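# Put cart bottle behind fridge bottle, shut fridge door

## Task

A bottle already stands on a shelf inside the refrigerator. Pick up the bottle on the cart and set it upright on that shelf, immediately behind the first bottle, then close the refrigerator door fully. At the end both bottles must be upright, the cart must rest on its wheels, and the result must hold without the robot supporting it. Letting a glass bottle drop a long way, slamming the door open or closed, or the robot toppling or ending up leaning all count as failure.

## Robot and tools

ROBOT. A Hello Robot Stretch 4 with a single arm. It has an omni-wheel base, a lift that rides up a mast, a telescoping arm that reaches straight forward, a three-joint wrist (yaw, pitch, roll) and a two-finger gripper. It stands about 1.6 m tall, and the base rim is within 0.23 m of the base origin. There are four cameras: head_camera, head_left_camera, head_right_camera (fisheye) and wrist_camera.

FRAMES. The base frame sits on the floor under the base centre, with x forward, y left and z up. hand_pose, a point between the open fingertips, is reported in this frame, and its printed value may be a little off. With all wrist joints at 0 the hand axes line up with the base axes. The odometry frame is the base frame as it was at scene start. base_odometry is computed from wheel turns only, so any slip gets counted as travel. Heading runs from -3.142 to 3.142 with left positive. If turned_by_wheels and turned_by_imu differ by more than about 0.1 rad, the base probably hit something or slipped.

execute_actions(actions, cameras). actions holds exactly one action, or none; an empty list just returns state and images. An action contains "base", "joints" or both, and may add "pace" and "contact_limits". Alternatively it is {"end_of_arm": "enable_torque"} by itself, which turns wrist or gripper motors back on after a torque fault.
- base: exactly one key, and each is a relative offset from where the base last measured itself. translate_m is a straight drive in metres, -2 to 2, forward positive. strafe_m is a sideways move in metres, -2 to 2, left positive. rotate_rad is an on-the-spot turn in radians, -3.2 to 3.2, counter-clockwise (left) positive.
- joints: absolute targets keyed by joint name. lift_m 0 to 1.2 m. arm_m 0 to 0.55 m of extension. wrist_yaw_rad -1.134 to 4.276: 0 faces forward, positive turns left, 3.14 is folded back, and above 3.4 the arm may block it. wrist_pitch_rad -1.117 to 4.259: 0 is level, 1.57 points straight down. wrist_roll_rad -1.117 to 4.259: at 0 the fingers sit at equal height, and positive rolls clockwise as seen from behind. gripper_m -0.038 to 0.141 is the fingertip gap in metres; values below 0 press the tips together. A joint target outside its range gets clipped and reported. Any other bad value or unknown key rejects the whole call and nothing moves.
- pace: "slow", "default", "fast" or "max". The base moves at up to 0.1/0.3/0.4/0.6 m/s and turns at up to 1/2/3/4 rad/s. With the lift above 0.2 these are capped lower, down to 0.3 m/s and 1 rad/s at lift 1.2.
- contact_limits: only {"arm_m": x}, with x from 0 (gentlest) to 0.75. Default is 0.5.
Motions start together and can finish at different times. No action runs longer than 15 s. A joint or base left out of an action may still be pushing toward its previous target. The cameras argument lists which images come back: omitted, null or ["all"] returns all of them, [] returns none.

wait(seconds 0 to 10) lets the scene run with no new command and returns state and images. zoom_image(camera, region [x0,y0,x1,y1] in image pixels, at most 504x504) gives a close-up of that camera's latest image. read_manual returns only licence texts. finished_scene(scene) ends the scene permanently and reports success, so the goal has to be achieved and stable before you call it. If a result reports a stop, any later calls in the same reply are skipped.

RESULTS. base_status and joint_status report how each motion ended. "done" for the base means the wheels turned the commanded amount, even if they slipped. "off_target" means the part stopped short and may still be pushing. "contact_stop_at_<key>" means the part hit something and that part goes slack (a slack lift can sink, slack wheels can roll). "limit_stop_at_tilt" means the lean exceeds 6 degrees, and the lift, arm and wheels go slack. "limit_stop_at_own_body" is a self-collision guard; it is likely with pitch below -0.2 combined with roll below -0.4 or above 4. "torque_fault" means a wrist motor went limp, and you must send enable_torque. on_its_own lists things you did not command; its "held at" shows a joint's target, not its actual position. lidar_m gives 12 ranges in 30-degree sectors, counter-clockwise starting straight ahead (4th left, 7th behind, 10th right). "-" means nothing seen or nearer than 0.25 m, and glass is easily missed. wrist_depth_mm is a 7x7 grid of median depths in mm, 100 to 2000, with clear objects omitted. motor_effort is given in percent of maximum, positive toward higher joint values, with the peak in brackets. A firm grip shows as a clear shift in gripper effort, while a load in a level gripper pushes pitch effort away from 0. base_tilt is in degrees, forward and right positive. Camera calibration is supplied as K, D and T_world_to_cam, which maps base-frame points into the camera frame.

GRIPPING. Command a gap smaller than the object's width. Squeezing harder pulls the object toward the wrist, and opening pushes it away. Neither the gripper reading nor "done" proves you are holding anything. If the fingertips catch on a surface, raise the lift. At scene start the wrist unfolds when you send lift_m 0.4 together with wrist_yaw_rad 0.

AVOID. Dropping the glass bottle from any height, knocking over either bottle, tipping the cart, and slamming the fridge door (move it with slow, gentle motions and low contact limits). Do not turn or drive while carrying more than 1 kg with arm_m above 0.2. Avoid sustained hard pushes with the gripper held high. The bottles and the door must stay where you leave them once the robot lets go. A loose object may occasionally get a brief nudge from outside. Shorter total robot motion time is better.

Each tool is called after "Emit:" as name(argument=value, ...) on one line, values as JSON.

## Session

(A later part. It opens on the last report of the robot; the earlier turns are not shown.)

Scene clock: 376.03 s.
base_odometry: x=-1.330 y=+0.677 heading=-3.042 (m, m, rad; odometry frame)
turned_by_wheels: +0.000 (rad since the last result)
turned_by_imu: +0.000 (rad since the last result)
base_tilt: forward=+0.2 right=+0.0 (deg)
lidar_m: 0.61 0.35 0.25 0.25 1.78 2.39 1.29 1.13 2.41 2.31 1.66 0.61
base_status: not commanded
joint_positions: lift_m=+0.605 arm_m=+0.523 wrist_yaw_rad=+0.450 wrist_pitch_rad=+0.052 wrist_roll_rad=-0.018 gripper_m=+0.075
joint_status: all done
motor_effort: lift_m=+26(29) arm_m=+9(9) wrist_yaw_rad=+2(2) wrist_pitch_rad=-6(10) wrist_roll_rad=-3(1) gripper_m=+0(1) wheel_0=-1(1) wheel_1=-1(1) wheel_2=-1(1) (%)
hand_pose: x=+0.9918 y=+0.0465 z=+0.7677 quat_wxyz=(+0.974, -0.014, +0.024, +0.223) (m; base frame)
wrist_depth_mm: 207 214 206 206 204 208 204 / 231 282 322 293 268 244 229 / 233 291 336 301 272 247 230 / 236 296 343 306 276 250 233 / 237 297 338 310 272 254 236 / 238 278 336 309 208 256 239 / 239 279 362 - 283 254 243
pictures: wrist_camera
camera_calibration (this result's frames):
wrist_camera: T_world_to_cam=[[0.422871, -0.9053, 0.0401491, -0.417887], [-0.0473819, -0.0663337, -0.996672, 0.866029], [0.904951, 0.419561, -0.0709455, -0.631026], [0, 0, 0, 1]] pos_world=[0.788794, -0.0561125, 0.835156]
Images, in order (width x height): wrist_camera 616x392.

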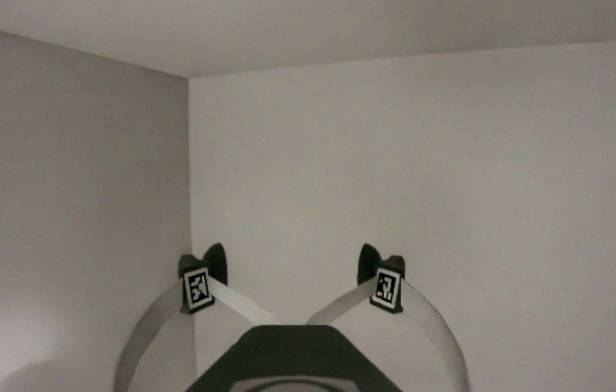

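Yaw back to 0, then retract.

Emit:
execute_actions(actions=[{"joints":{"wrist_yaw_rad":0.0,"gripper_m":0.03},"pace":"slow"}], cameras=[])

Emit:
execute_actions(actions=[{"joints":{"arm_m":0.0}}], cameras=["head_camera","wrist_camera"])

Scene clock: 381.57 s.
base_odometry: x=-1.330 y=+0.677 heading=-3.042 (m, m, rad; odometry frame)
turned_by_wheels: +0.000 (rad since the last result)
turned_by_imu: -0.001 (rad since the last result)
base_tilt: forward=+0.2 right=+0.0 (deg)
lidar_m: 0.60 0.34 0.25 0.25 1.83 2.37 1.29 1.14 2.40 2.30 1.63 0.64
base_status: not commanded
joint_positions: lift_m=+0.605 arm_m=+0.523 wrist_yaw_rad=+0.001 wrist_pitch_rad=+0.052 wrist_roll_rad=-0.018 gripper_m=+0.030
joint_status: all done
motor_effort: lift_m=+26(26) arm_m=+9(9) wrist_yaw_rad=-1(9) wrist_pitch_rad=-6(6) wrist_roll_rad=-3(2) gripper_m=-2(3) wheel_0=-1(1) wheel_1=-1(1) wheel_2=-1(1) (%)
hand_pose: x=+0.9825 y=-0.0873 z=+0.7677 quat_wxyz=(+1.000, -0.009, +0.026, +0.001) (m; base frame)
wrist_depth_mm: 211 215 207 206 203 208 203 / 296 297 298 298 300 300 241 / 300 300 303 303 306 306 243 / 304 306 309 309 310 310 242 / 310 312 312 314 317 315 241 / 315 315 194 217 194 322 239 / 320 320 322 - 329 300 237
pictures: none
No camera images: the call's "cameras" was empty. Leave "cameras" out to get every camera's image.

Scene clock: 384.17 s.
base_odometry: x=-1.330 y=+0.677 heading=-3.042 (m, m, rad; odometry frame)
turned_by_wheels: +0.000 (rad since the last result)
turned_by_imu: +0.000 (rad since the last result)
base_tilt: forward=+0.2 right=+0.0 (deg)
lidar_m: 0.61 0.32 0.25 0.25 1.78 2.39 1.32 1.11 2.39 2.31 1.66 0.65
base_status: not commanded
joint_positions: lift_m=+0.605 arm_m=+0.002 wrist_yaw_rad=+0.000 wrist_pitch_rad=+0.052 wrist_roll_rad=-0.018 gripper_m=+0.030
joint_status: all done
motor_effort: lift_m=+23(26) arm_m=-9(11) wrist_yaw_rad=+1(0) wrist_pitch_rad=-5(6) wrist_roll_rad=+0(2) gripper_m=-3(2) wheel_0=-1(1) wheel_1=-1(1) wheel_2=+1(1) (%)
hand_pose: x=+0.4606 y=-0.0874 z=+0.7680 quat_wxyz=(+1.000, -0.009, +0.026, +0.000) (m; base frame)
wrist_depth_mm: 424 640 798 798 597 384 946 / 407 512 512 508 473 392 976 / 430 654 831 831 603 394 960 / 433 654 831 854 597 402 991 / 433 661 842 854 525 410 1008 / 430 609 195 217 194 418 1025 / 430 512 574 - 517 424 1025
pictures: head_camera, wrist_camera
camera_calibration (this result's frames):
wrist_camera: T_world_to_cam=[[-0.0127643, -0.999109, 0.0402359, -0.122137], [-0.0712876, -0.0392275, -0.996684, 0.845694], [0.997374, -0.0155903, -0.0707234, -0.17484], [0, 0, 0, 1]] pos_world=[0.23311, -0.0915797, 0.835439]
Images, in order (width x height): head_camera 420x560, wrist_camera 616x392.

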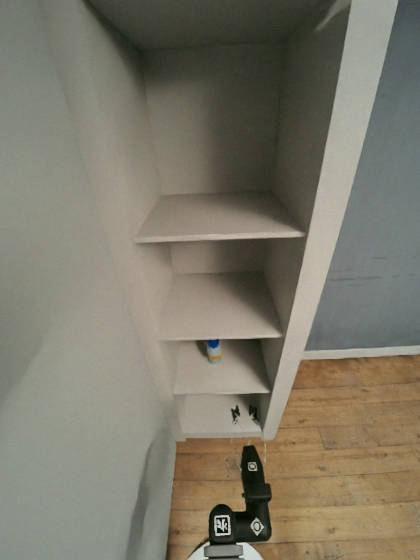

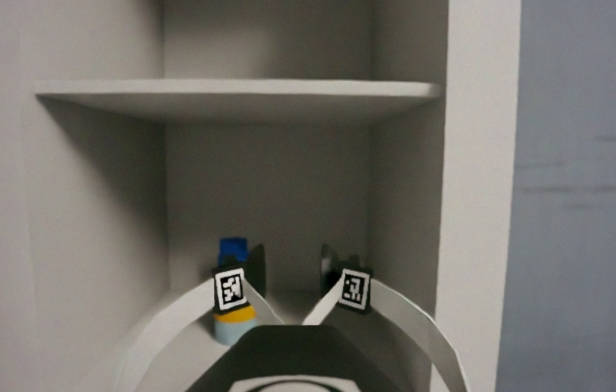

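Emit:
execute_actions(actions=[{"base":{"translate_m":-0.4},"joints":{"wrist_yaw_rad":3.05,"wrist_pitch_rad":0}}], cameras=["head_camera","head_left_camera"])

Emit:
execute_actions(actions=[{"base":{"strafe_m":0.72},"joints":{"lift_m":0.3}}], cameras=[])

Emit:
execute_actions(actions=[{"base":{"translate_m":0.56}}], cameras=["head_right_camera","head_left_camera"])

Scene clock: 395.47 s.
torque_fault: wrist_yaw_rad switched itself off since the last result.
base_odometry: x=-0.932 y=+0.716 heading=-3.042 (m, m, rad; odometry frame)
turned_by_wheels: +0.000 (rad since the last result)
turned_by_imu: -0.002 (rad since the last result)
base_tilt: forward=+0.2 right=+0.0 (deg)
lidar_m: 0.97 0.47 2.32 1.68 1.71 2.19 1.00 0.76 2.36 2.29 2.21 1.05
base_status: done
joint_positions: lift_m=+0.605 arm_m=+0.002 wrist_yaw_rad=+1.180 wrist_pitch_rad=+0.002 wrist_roll_rad=-0.018 gripper_m=+0.030
joint_status: wrist_yaw_rad torque_fault (moved +1.181 of +3.050); the others done
on_its_own: wrist_yaw_rad is off since a torque_fault, until you send "end_of_arm": "enable_torque" (your +3.050 is given up)
motor_effort: lift_m=+22(23) arm_m=-8(9) wrist_yaw_rad=+0(97) wrist_pitch_rad=-6(8) wrist_roll_rad=+0(1) gripper_m=-3(6) wheel_0=+1(24) wheel_1=-1(12) wheel_2=+0(8) (%)
hand_pose: x=+0.3630 y=+0.2335 z=+0.7824 quat_wxyz=(+0.831, -0.008, -0.004, +0.557) (m; base frame)
wrist_depth_mm: - - - 290 283 322 359 / - - - 291 285 324 364 / - - - 294 287 327 370 / - - - 296 290 330 375 / - - - 297 293 334 379 / - - 194 217 194 338 384 / 1661 1576 1756 - 300 343 387
pictures: head_camera, head_left_camera
Images, in order (width x height): head_camera 420x560, head_left_camera 420x672.

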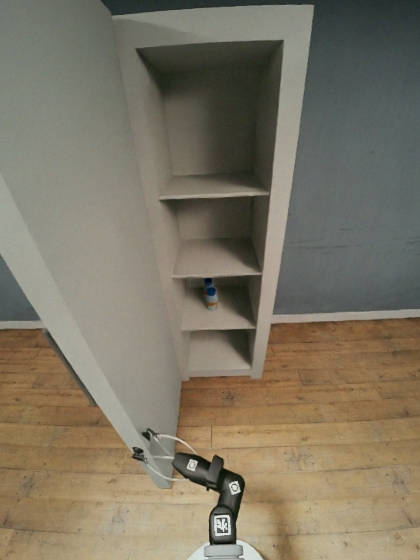

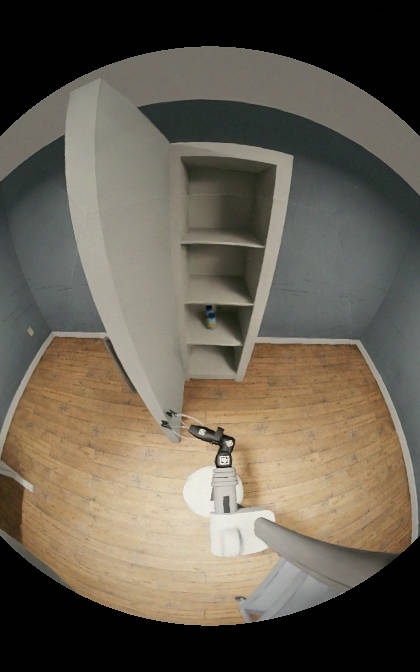

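not run: a stop came earlier in this reply.

not run: a stop came earlier in this reply.

Gripper hit the door. Bottles look good. Recover.

Emit:
execute_actions(actions=[{"end_of_arm":"enable_torque"}], cameras=[])

Emit:
execute_actions(actions=[{"base":{"translate_m":-0.15},"joints":{"wrist_yaw_rad":0.9},"pace":"slow"}], cameras=[])

Emit:
execute_actions(actions=[{"joints":{"wrist_yaw_rad":3.05}}], cameras=["head_left_camera"])

Scene clock: 403.60 s.
base_odometry: x=-0.932 y=+0.716 heading=-3.042 (m, m, rad; odometry frame)
turned_by_wheels: +0.000 (rad since the last result)
turned_by_imu: -0.001 (rad since the last result)
base_tilt: forward=+0.2 right=+0.0 (deg)
lidar_m: 0.96 0.45 2.30 1.69 1.73 2.19 1.01 0.76 2.37 2.28 2.20 1.06
base_status: not commanded
joint_positions: lift_m=+0.605 arm_m=+0.002 wrist_yaw_rad=+1.180 wrist_pitch_rad=+0.002 wrist_roll_rad=-0.018 gripper_m=+0.030
joint_status: not commanded
end_of_arm: enable_torque: each motor that was off is on again
on_its_own: wrist_yaw_rad is held at +1.180, not at your +3.050, since a torque_fault
motor_effort: lift_m=+22(22) arm_m=-8(8) wrist_yaw_rad=+1(1) wrist_pitch_rad=-5(5) wrist_roll_rad=+0(1) gripper_m=-4(4) wheel_0=+1(1) wheel_1=-1(1) wheel_2=+0(0) (%)
hand_pose: x=+0.3630 y=+0.2335 z=+0.7824 quat_wxyz=(+0.831, -0.008, -0.004, +0.557) (m; base frame)
wrist_depth_mm: - - - 290 283 320 362 / - - - 291 285 324 364 / - - - 294 289 327 370 / - - - 294 291 330 375 / - - - 296 293 334 382 / - - 194 217 194 338 384 / 1661 1576 1756 - 300 343 389
pictures: none
No camera images: the call's "cameras" was empty. Leave "cameras" out to get every camera's image.

Scene clock: 406.40 s.
base_odometry: x=-0.783 y=+0.731 heading=-3.042 (m, m, rad; odometry frame)
turned_by_wheels: +0.000 (rad since the last result)
turned_by_imu: +0.000 (rad since the last result)
base_tilt: forward=+0.2 right=+0.0 (deg)
lidar_m: 0.98 0.58 2.51 1.63 1.74 2.04 0.90 0.66 0.65 2.29 2.40 1.19
base_status: done
joint_positions: lift_m=+0.605 arm_m=+0.002 wrist_yaw_rad=+0.900 wrist_pitch_rad=+0.002 wrist_roll_rad=-0.018 gripper_m=+0.030
joint_status: all done
motor_effort: lift_m=+23(23) arm_m=-8(8) wrist_yaw_rad=-1(3) wrist_pitch_rad=-6(6) wrist_roll_rad=+0(2) gripper_m=-4(4) wheel_0=-1(5) wheel_1=-2(4) wheel_2=+0(5) (%)
hand_pose: x=+0.4202 y=+0.1718 z=+0.7824 quat_wxyz=(+0.900, -0.009, -0.003, +0.435) (m; base frame)
wrist_depth_mm: 1983 - - 410 424 564 750 / - - - 410 433 574 759 / - - - 415 436 580 778 / - - - 418 442 591 778 / - - - 424 445 597 778 / - - 194 217 194 615 788 / 1661 1537 1756 - 459 621 809
pictures: none
No camera images: the call's "cameras" was empty. Leave "cameras" out to get every camera's image.

Scene clock: 408.23 s.
base_odometry: x=-0.783 y=+0.731 heading=-3.042 (m, m, rad; odometry frame)
turned_by_wheels: +0.000 (rad since the last result)
turned_by_imu: +0.000 (rad since the last result)
base_tilt: forward=+0.2 right=+0.1 (deg)
lidar_m: 0.97 0.57 2.49 1.67 1.73 2.06 0.87 0.66 0.68 2.27 2.41 1.20
base_status: not commanded
joint_positions: lift_m=+0.605 arm_m=+0.002 wrist_yaw_rad=+3.049 wrist_pitch_rad=+0.002 wrist_roll_rad=-0.018 gripper_m=+0.030
joint_status: all done
motor_effort: lift_m=+22(22) arm_m=-9(9) wrist_yaw_rad=+2(9) wrist_pitch_rad=-5(6) wrist_roll_rad=-1(2) gripper_m=-3(4) wheel_0=-1(1) wheel_1=-2(2) wheel_2=+0(0) (%)
hand_pose: x=-0.1068 y=+0.1136 z=+0.7824 quat_wxyz=(+0.046, -0.001, -0.009, +0.999) (m; base frame)
wrist_depth_mm: - 141 - - - - - / 108 142 - - - - - / 116 143 - - - - - / 140 946 - - - - - / - - - - - - - / 991 960 195 217 194 - - / 976 1160 1808 - 1708 1708 1708
pictures: head_left_camera
Images, in order (width x height): head_left_camera 420x672.

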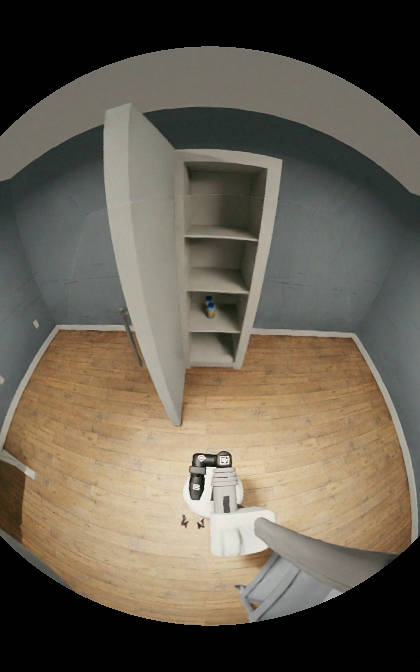

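Emit:
execute_actions(actions=[{"base":{"strafe_m":0.72},"joints":{"lift_m":0.3}}], cameras=[])

Emit:
execute_actions(actions=[{"base":{"translate_m":0.7}}], cameras=["head_right_camera"])

Emit:
execute_actions(actions=[{"base":{"strafe_m":-0.8},"pace":"slow"}], cameras=["head_right_camera","head_left_camera"])

Scene clock: 416.73 s.
base_odometry: x=-0.711 y=+0.015 heading=-3.043 (m, m, rad; odometry frame)
turned_by_wheels: +0.000 (rad since the last result)
turned_by_imu: +0.001 (rad since the last result)
base_tilt: forward=+0.2 right=+0.0 (deg)
lidar_m: 1.72 1.84 1.77 0.94 0.98 1.38 1.94 1.28 1.23 3.01 2.43 0.66
base_status: done
joint_positions: lift_m=+0.300 arm_m=+0.002 wrist_yaw_rad=+3.050 wrist_pitch_rad=+0.002 wrist_roll_rad=-0.018 gripper_m=+0.030
joint_status: all done
motor_effort: lift_m=+19(21) arm_m=-9(9) wrist_yaw_rad=+2(3) wrist_pitch_rad=-6(5) wrist_roll_rad=+0(1) gripper_m=-2(4) wheel_0=-1(8) wheel_1=-2(8) wheel_2=-1(2) (%)
hand_pose: x=-0.1068 y=+0.1135 z=+0.4777 quat_wxyz=(+0.046, -0.001, -0.009, +0.999) (m; base frame)
wrist_depth_mm: - 141 - - - - - / 108 142 - - - - - / 116 143 - - - - 1576 / 140 - - - - - - / - - - - - - - / 1464 1499 194 217 194 1537 1537 / 1042 991 1118 - 1078 1060 1078
pictures: none
No camera images: the call's "cameras" was empty. Leave "cameras" out to get every camera's image.

Scene clock: 420.57 s.
base_odometry: x=-1.408 y=-0.054 heading=-3.043 (m, m, rad; odometry frame)
turned_by_wheels: +0.000 (rad since the last result)
turned_by_imu: -0.003 (rad since the last result)
base_tilt: forward=+0.1 right=+0.0 (deg)
lidar_m: 1.03 1.08 1.53 1.68 1.25 1.40 2.69 1.68 0.35 0.35 0.38 0.56
base_status: done
joint_positions: lift_m=+0.300 arm_m=+0.002 wrist_yaw_rad=+3.050 wrist_pitch_rad=+0.002 wrist_roll_rad=-0.018 gripper_m=+0.030
joint_status: not commanded
motor_effort: lift_m=+19(19) arm_m=-8(9) wrist_yaw_rad=+2(2) wrist_pitch_rad=-5(5) wrist_roll_rad=-1(0) gripper_m=-3(3) wheel_0=-1(6) wheel_1=+0(4) wheel_2=+1(10) (%)
hand_pose: x=-0.1068 y=+0.1135 z=+0.4777 quat_wxyz=(+0.046, -0.001, -0.009, +0.999) (m; base frame)
wrist_depth_mm: - 141 - - - - - / 108 142 - - - - - / 116 143 - - - - 1576 / 140 - - - - - - / - - - - - - - / 1464 1499 194 217 194 1576 1537 / 1060 991 1118 - 1060 1060 1098
pictures: head_right_camera
Images, in order (width x height): head_right_camera 420x672.

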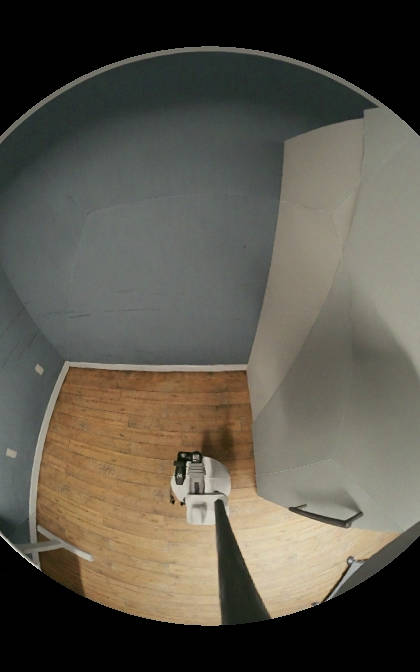

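action 0: "base": strafe_m = -0.8 would last too long for one action: at the pace "slow" strafe_m can be at most 0.78 in either direction: name a faster pace, or command the rest in another action

Emit:
execute_actions(actions=[{"base":{"strafe_m":-0.75},"pace":"slow"}], cameras=["head_right_camera","head_left_camera"])

Scene clock: 431.03 s.
base_odometry: x=-1.482 y=+0.692 heading=-3.043 (m, m, rad; odometry frame)
turned_by_wheels: +0.000 (rad since the last result)
turned_by_imu: -0.004 (rad since the last result)
base_tilt: forward=+0.2 right=-0.1 (deg)
lidar_m: 0.25 0.29 1.45 2.42 1.91 2.49 1.34 1.26 2.38 2.29 0.25 0.25
base_status: done
joint_positions: lift_m=+0.300 arm_m=+0.002 wrist_yaw_rad=+3.050 wrist_pitch_rad=+0.002 wrist_roll_rad=-0.018 gripper_m=+0.030
joint_status: not commanded
motor_effort: lift_m=+19(19) arm_m=-8(9) wrist_yaw_rad=+1(1) wrist_pitch_rad=-5(5) wrist_roll_rad=-1(0) gripper_m=-4(3) wheel_0=+1(6) wheel_1=-1(6) wheel_2=+0(0) (%)
hand_pose: x=-0.1068 y=+0.1135 z=+0.4777 quat_wxyz=(+0.046, -0.001, -0.009, +0.999) (m; base frame)
wrist_depth_mm: - 141 - - - - - / 108 142 - - - - - / 116 143 - - - - - / 140 1255 - - - - - / 1618 1808 1863 - - - - / 1430 1366 194 217 194 1537 1537 / 1060 976 1138 - 1060 1060 1098
pictures: head_left_camera, head_right_camera
Images, in order (width x height): head_left_camera 420x672, head_right_camera 420x672.

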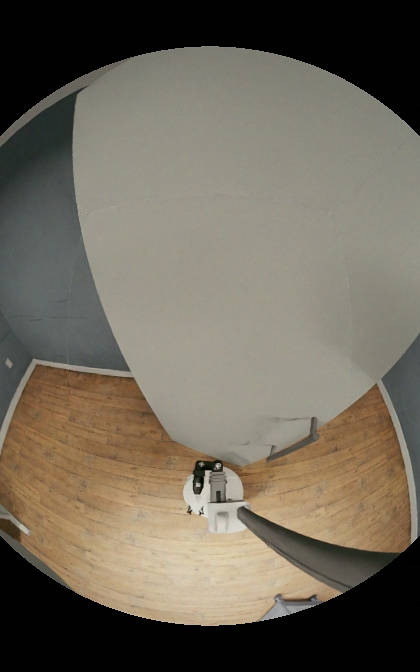

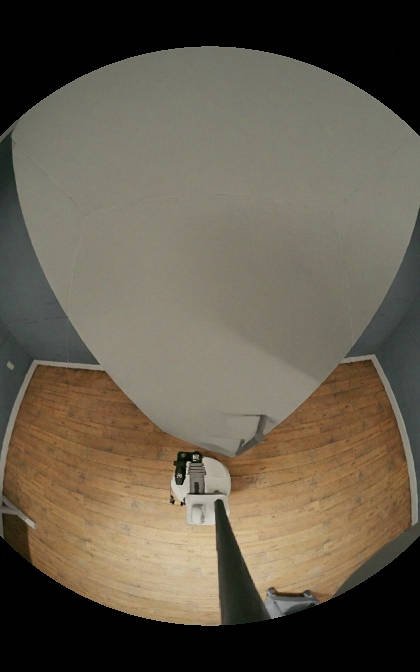

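Emit:
execute_actions(actions=[{"base":{"strafe_m":-0.08},"pace":"slow"}], cameras=[])

Emit:
execute_actions(actions=[{"base":{"translate_m":0.1},"pace":"slow"}], cameras=["head_right_camera"])

Emit:
execute_actions(actions=[{"base":{"translate_m":0.06},"pace":"slow"}], cameras=["head_right_camera"])

Scene clock: 438.20 s.
base_odometry: x=-1.490 y=+0.772 heading=-3.043 (m, m, rad; odometry frame)
turned_by_wheels: +0.000 (rad since the last result)
turned_by_imu: -0.001 (rad since the last result)
base_tilt: forward=+0.2 right=+0.0 (deg)
lidar_m: 0.38 0.41 1.52 2.50 1.96 2.61 1.27 1.20 2.27 2.19 1.46 0.36
base_status: done
joint_positions: lift_m=+0.300 arm_m=+0.002 wrist_yaw_rad=+3.050 wrist_pitch_rad=+0.002 wrist_roll_rad=-0.018 gripper_m=+0.030
joint_status: not commanded
motor_effort: lift_m=+19(19) arm_m=-8(8) wrist_yaw_rad=+1(2) wrist_pitch_rad=-6(5) wrist_roll_rad=-1(2) gripper_m=-3(4) wheel_0=+0(6) wheel_1=+0(5) wheel_2=+0(1) (%)
hand_pose: x=-0.1068 y=+0.1135 z=+0.4777 quat_wxyz=(+0.046, -0.001, -0.009, +0.999) (m; base frame)
wrist_depth_mm: - 141 - - - - - / 108 142 - - - - - / 116 143 1808 - - - - / 140 1255 - - - - - / - 1618 1863 - - - - / 1464 1308 194 216 195 1537 1537 / 1060 991 1138 - 1060 1060 1098
pictures: none
No camera images: the call's "cameras" was empty. Leave "cameras" out to get every camera's image.

Scene clock: 440.47 s.
base_odometry: x=-1.590 y=+0.762 heading=-3.043 (m, m, rad; odometry frame)
turned_by_wheels: +0.000 (rad since the last result)
turned_by_imu: -0.001 (rad since the last result)
base_tilt: forward=+0.2 right=+0.0 (deg)
lidar_m: 0.29 0.28 0.44 2.52 1.98 2.59 1.35 1.35 2.25 2.18 1.30 0.29
base_status: done
joint_positions: lift_m=+0.300 arm_m=+0.002 wrist_yaw_rad=+3.050 wrist_pitch_rad=+0.002 wrist_roll_rad=-0.018 gripper_m=+0.030
joint_status: not commanded
motor_effort: lift_m=+19(19) arm_m=-9(8) wrist_yaw_rad=+2(1) wrist_pitch_rad=-5(6) wrist_roll_rad=+0(0) gripper_m=-4(3) wheel_0=+0(4) wheel_1=+1(3) wheel_2=+0(6) (%)
hand_pose: x=-0.1068 y=+0.1135 z=+0.4777 quat_wxyz=(+0.046, -0.001, -0.009, +0.999) (m; base frame)
wrist_depth_mm: - 141 - - - - - / 108 142 - - - - - / 116 143 - - - - - / 140 1366 - - - - - / - 1708 - - - - - / 1464 1430 194 217 194 1537 1537 / 1042 976 1138 - 1078 1060 1078
pictures: head_right_camera
Images, in order (width x height): head_right_camera 420x672.

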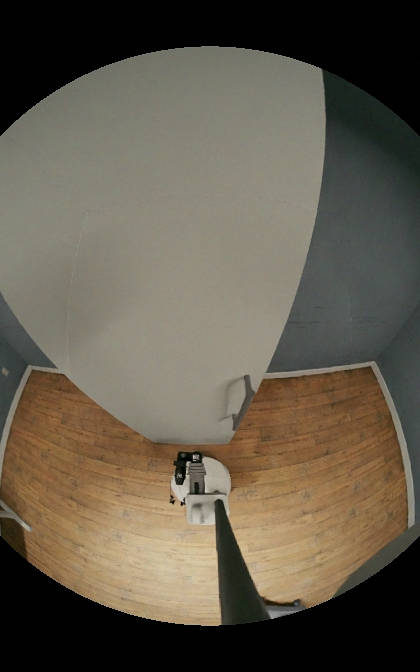

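Scene clock: 442.30 s.
base_odometry: x=-1.649 y=+0.756 heading=-3.043 (m, m, rad; odometry frame)
turned_by_wheels: +0.000 (rad since the last result)
turned_by_imu: -0.001 (rad since the last result)
base_tilt: forward=+0.1 right=-0.1 (deg)
lidar_m: 0.25 0.25 0.36 2.53 2.06 2.58 1.40 1.38 2.26 2.19 1.23 0.25
base_status: done
joint_positions: lift_m=+0.300 arm_m=+0.002 wrist_yaw_rad=+3.050 wrist_pitch_rad=+0.002 wrist_roll_rad=-0.018 gripper_m=+0.030
joint_status: not commanded
motor_effort: lift_m=+19(19) arm_m=-8(8) wrist_yaw_rad=+1(2) wrist_pitch_rad=-5(6) wrist_roll_rad=-1(0) gripper_m=-2(2) wheel_0=+0(4) wheel_1=+1(4) wheel_2=-3(7) (%)
hand_pose: x=-0.1068 y=+0.1135 z=+0.4777 quat_wxyz=(+0.046, -0.001, -0.009, +0.999) (m; base frame)
wrist_depth_mm: - 141 - - - - - / 108 142 - - - - - / 116 143 - - - - - / 140 1430 - - - - - / - 1808 - - - - - / 1464 1499 194 217 195 1537 1537 / 1042 991 1118 - 1078 1078 1078
pictures: head_right_camera
Images, in order (width x height): head_right_camera 420x672.

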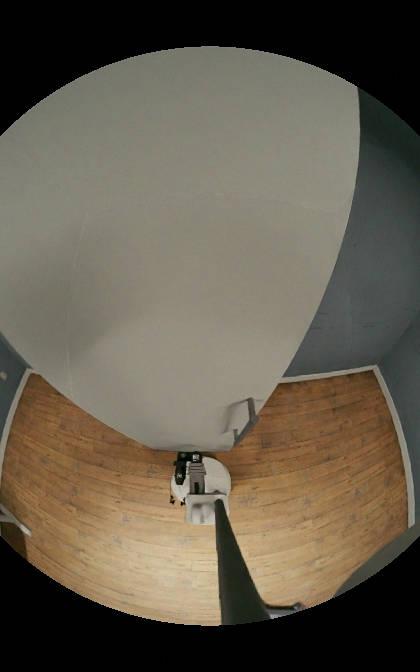

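Door swung shut ahead of me (lidar .38 earlier); push until it bottoms out.

Emit:
execute_actions(actions=[{"base":{"translate_m":0.04},"pace":"slow"}], cameras=[])

Emit:
execute_actions(actions=[{"base":{"translate_m":-0.3}}])

Scene clock: 446.83 s.
base_odometry: x=-1.688 y=+0.752 heading=-3.042 (m, m, rad; odometry frame)
turned_by_wheels: +0.001 (rad since the last result)
turned_by_imu: +0.000 (rad since the last result)
base_tilt: forward=+0.1 right=-0.1 (deg)
lidar_m: - 0.25 0.29 2.52 2.08 2.59 1.43 1.41 2.28 2.19 0.31 0.25
base_status: done
joint_positions: lift_m=+0.300 arm_m=+0.002 wrist_yaw_rad=+3.050 wrist_pitch_rad=+0.002 wrist_roll_rad=-0.018 gripper_m=+0.030
joint_status: not commanded
motor_effort: lift_m=+19(19) arm_m=-8(8) wrist_yaw_rad=+2(2) wrist_pitch_rad=-5(6) wrist_roll_rad=-3(1) gripper_m=-3(3) wheel_0=+22(23) wheel_1=+18(19) wheel_2=-31(31) (%)
hand_pose: x=-0.1068 y=+0.1135 z=+0.4777 quat_wxyz=(+0.046, -0.001, -0.009, +0.999) (m; base frame)
wrist_depth_mm: - 141 - - - - - / 108 142 - - - - - / 116 143 - - - - - / 140 - - - - - - / - 1921 - - - - - / 1464 1499 194 217 194 1537 1537 / 1042 976 1138 - 1078 1078 1078
pictures: none
No camera images: the call's "cameras" was empty. Leave "cameras" out to get every camera's image.

Scene clock: 449.30 s.
base_odometry: x=-1.389 y=+0.782 heading=-3.042 (m, m, rad; odometry frame)
turned_by_wheels: +0.000 (rad since the last result)
turned_by_imu: +0.000 (rad since the last result)
base_tilt: forward=+0.2 right=+0.0 (deg)
lidar_m: 0.47 0.49 1.66 2.53 1.92 2.60 1.20 1.12 2.27 2.19 1.59 0.48
base_status: done
joint_positions: lift_m=+0.300 arm_m=+0.002 wrist_yaw_rad=+3.050 wrist_pitch_rad=+0.002 wrist_roll_rad=-0.018 gripper_m=+0.030
joint_status: not commanded
motor_effort: lift_m=+19(19) arm_m=-8(9) wrist_yaw_rad=+2(1) wrist_pitch_rad=-5(5) wrist_roll_rad=+0(3) gripper_m=-2(3) wheel_0=+0(21) wheel_1=+0(18) wheel_2=-2(30) (%)
hand_pose: x=-0.1068 y=+0.1135 z=+0.4777 quat_wxyz=(+0.046, -0.001, -0.009, +0.999) (m; base frame)
wrist_depth_mm: - 141 - - - - - / 108 142 - - - - - / 116 143 1708 - - - - / 140 1160 - - - - - / - 1661 1708 - - - - / 1336 1281 194 217 193 1576 1499 / 1060 991 1118 - 1078 1060 1078
pictures: head_camera, head_left_camera, head_right_camera, wrist_camera
camera_calibration (this result's frames):
wrist_camera: T_world_to_cam=[[0.106259, 0.993552, 0.0395517, -0.130072], [0.0248561, 0.0371104, -0.999002, 0.526546], [-0.994028, 0.107136, -0.0207525, 0.123113], [0, 0, 0, 1]] pos_world=[0.123112, 0.0965033, 0.53372]
Images, in order (width x height): head_camera 420x560, head_left_camera 420x672, head_right_camera 420x672, wrist_camera 616x392.

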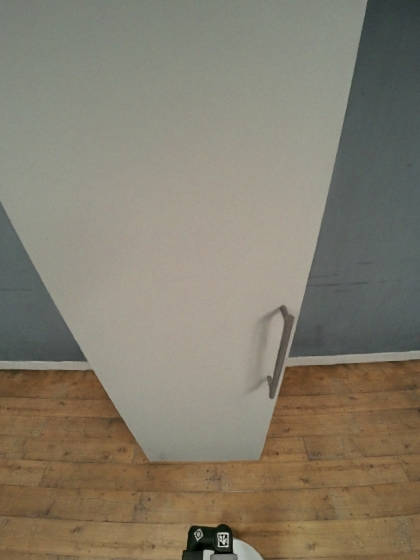

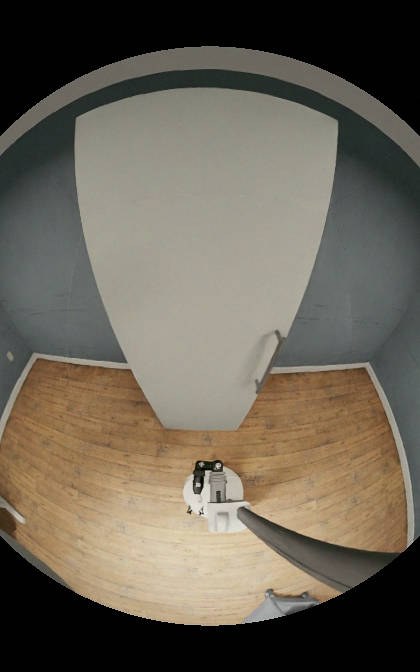

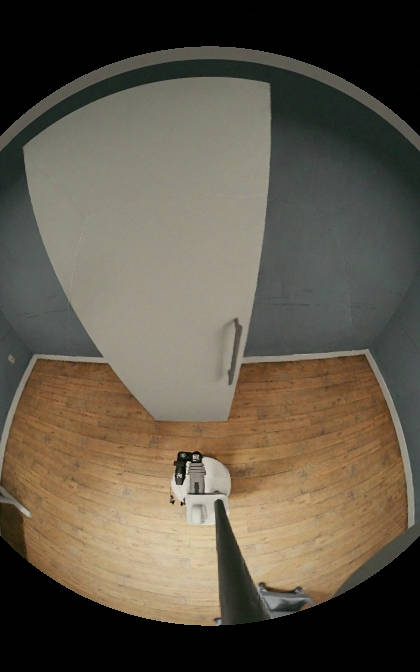

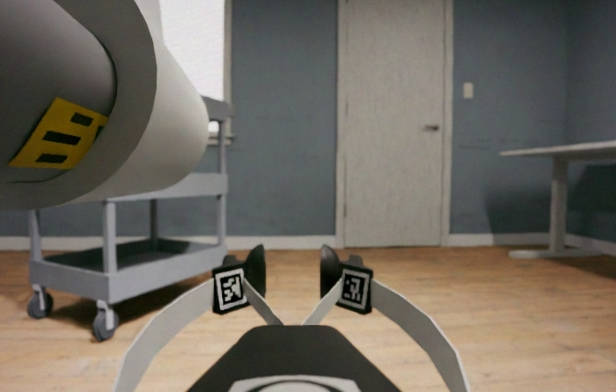

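Emit:
finished_scene(scene=2)

The scene is finished: the task was done.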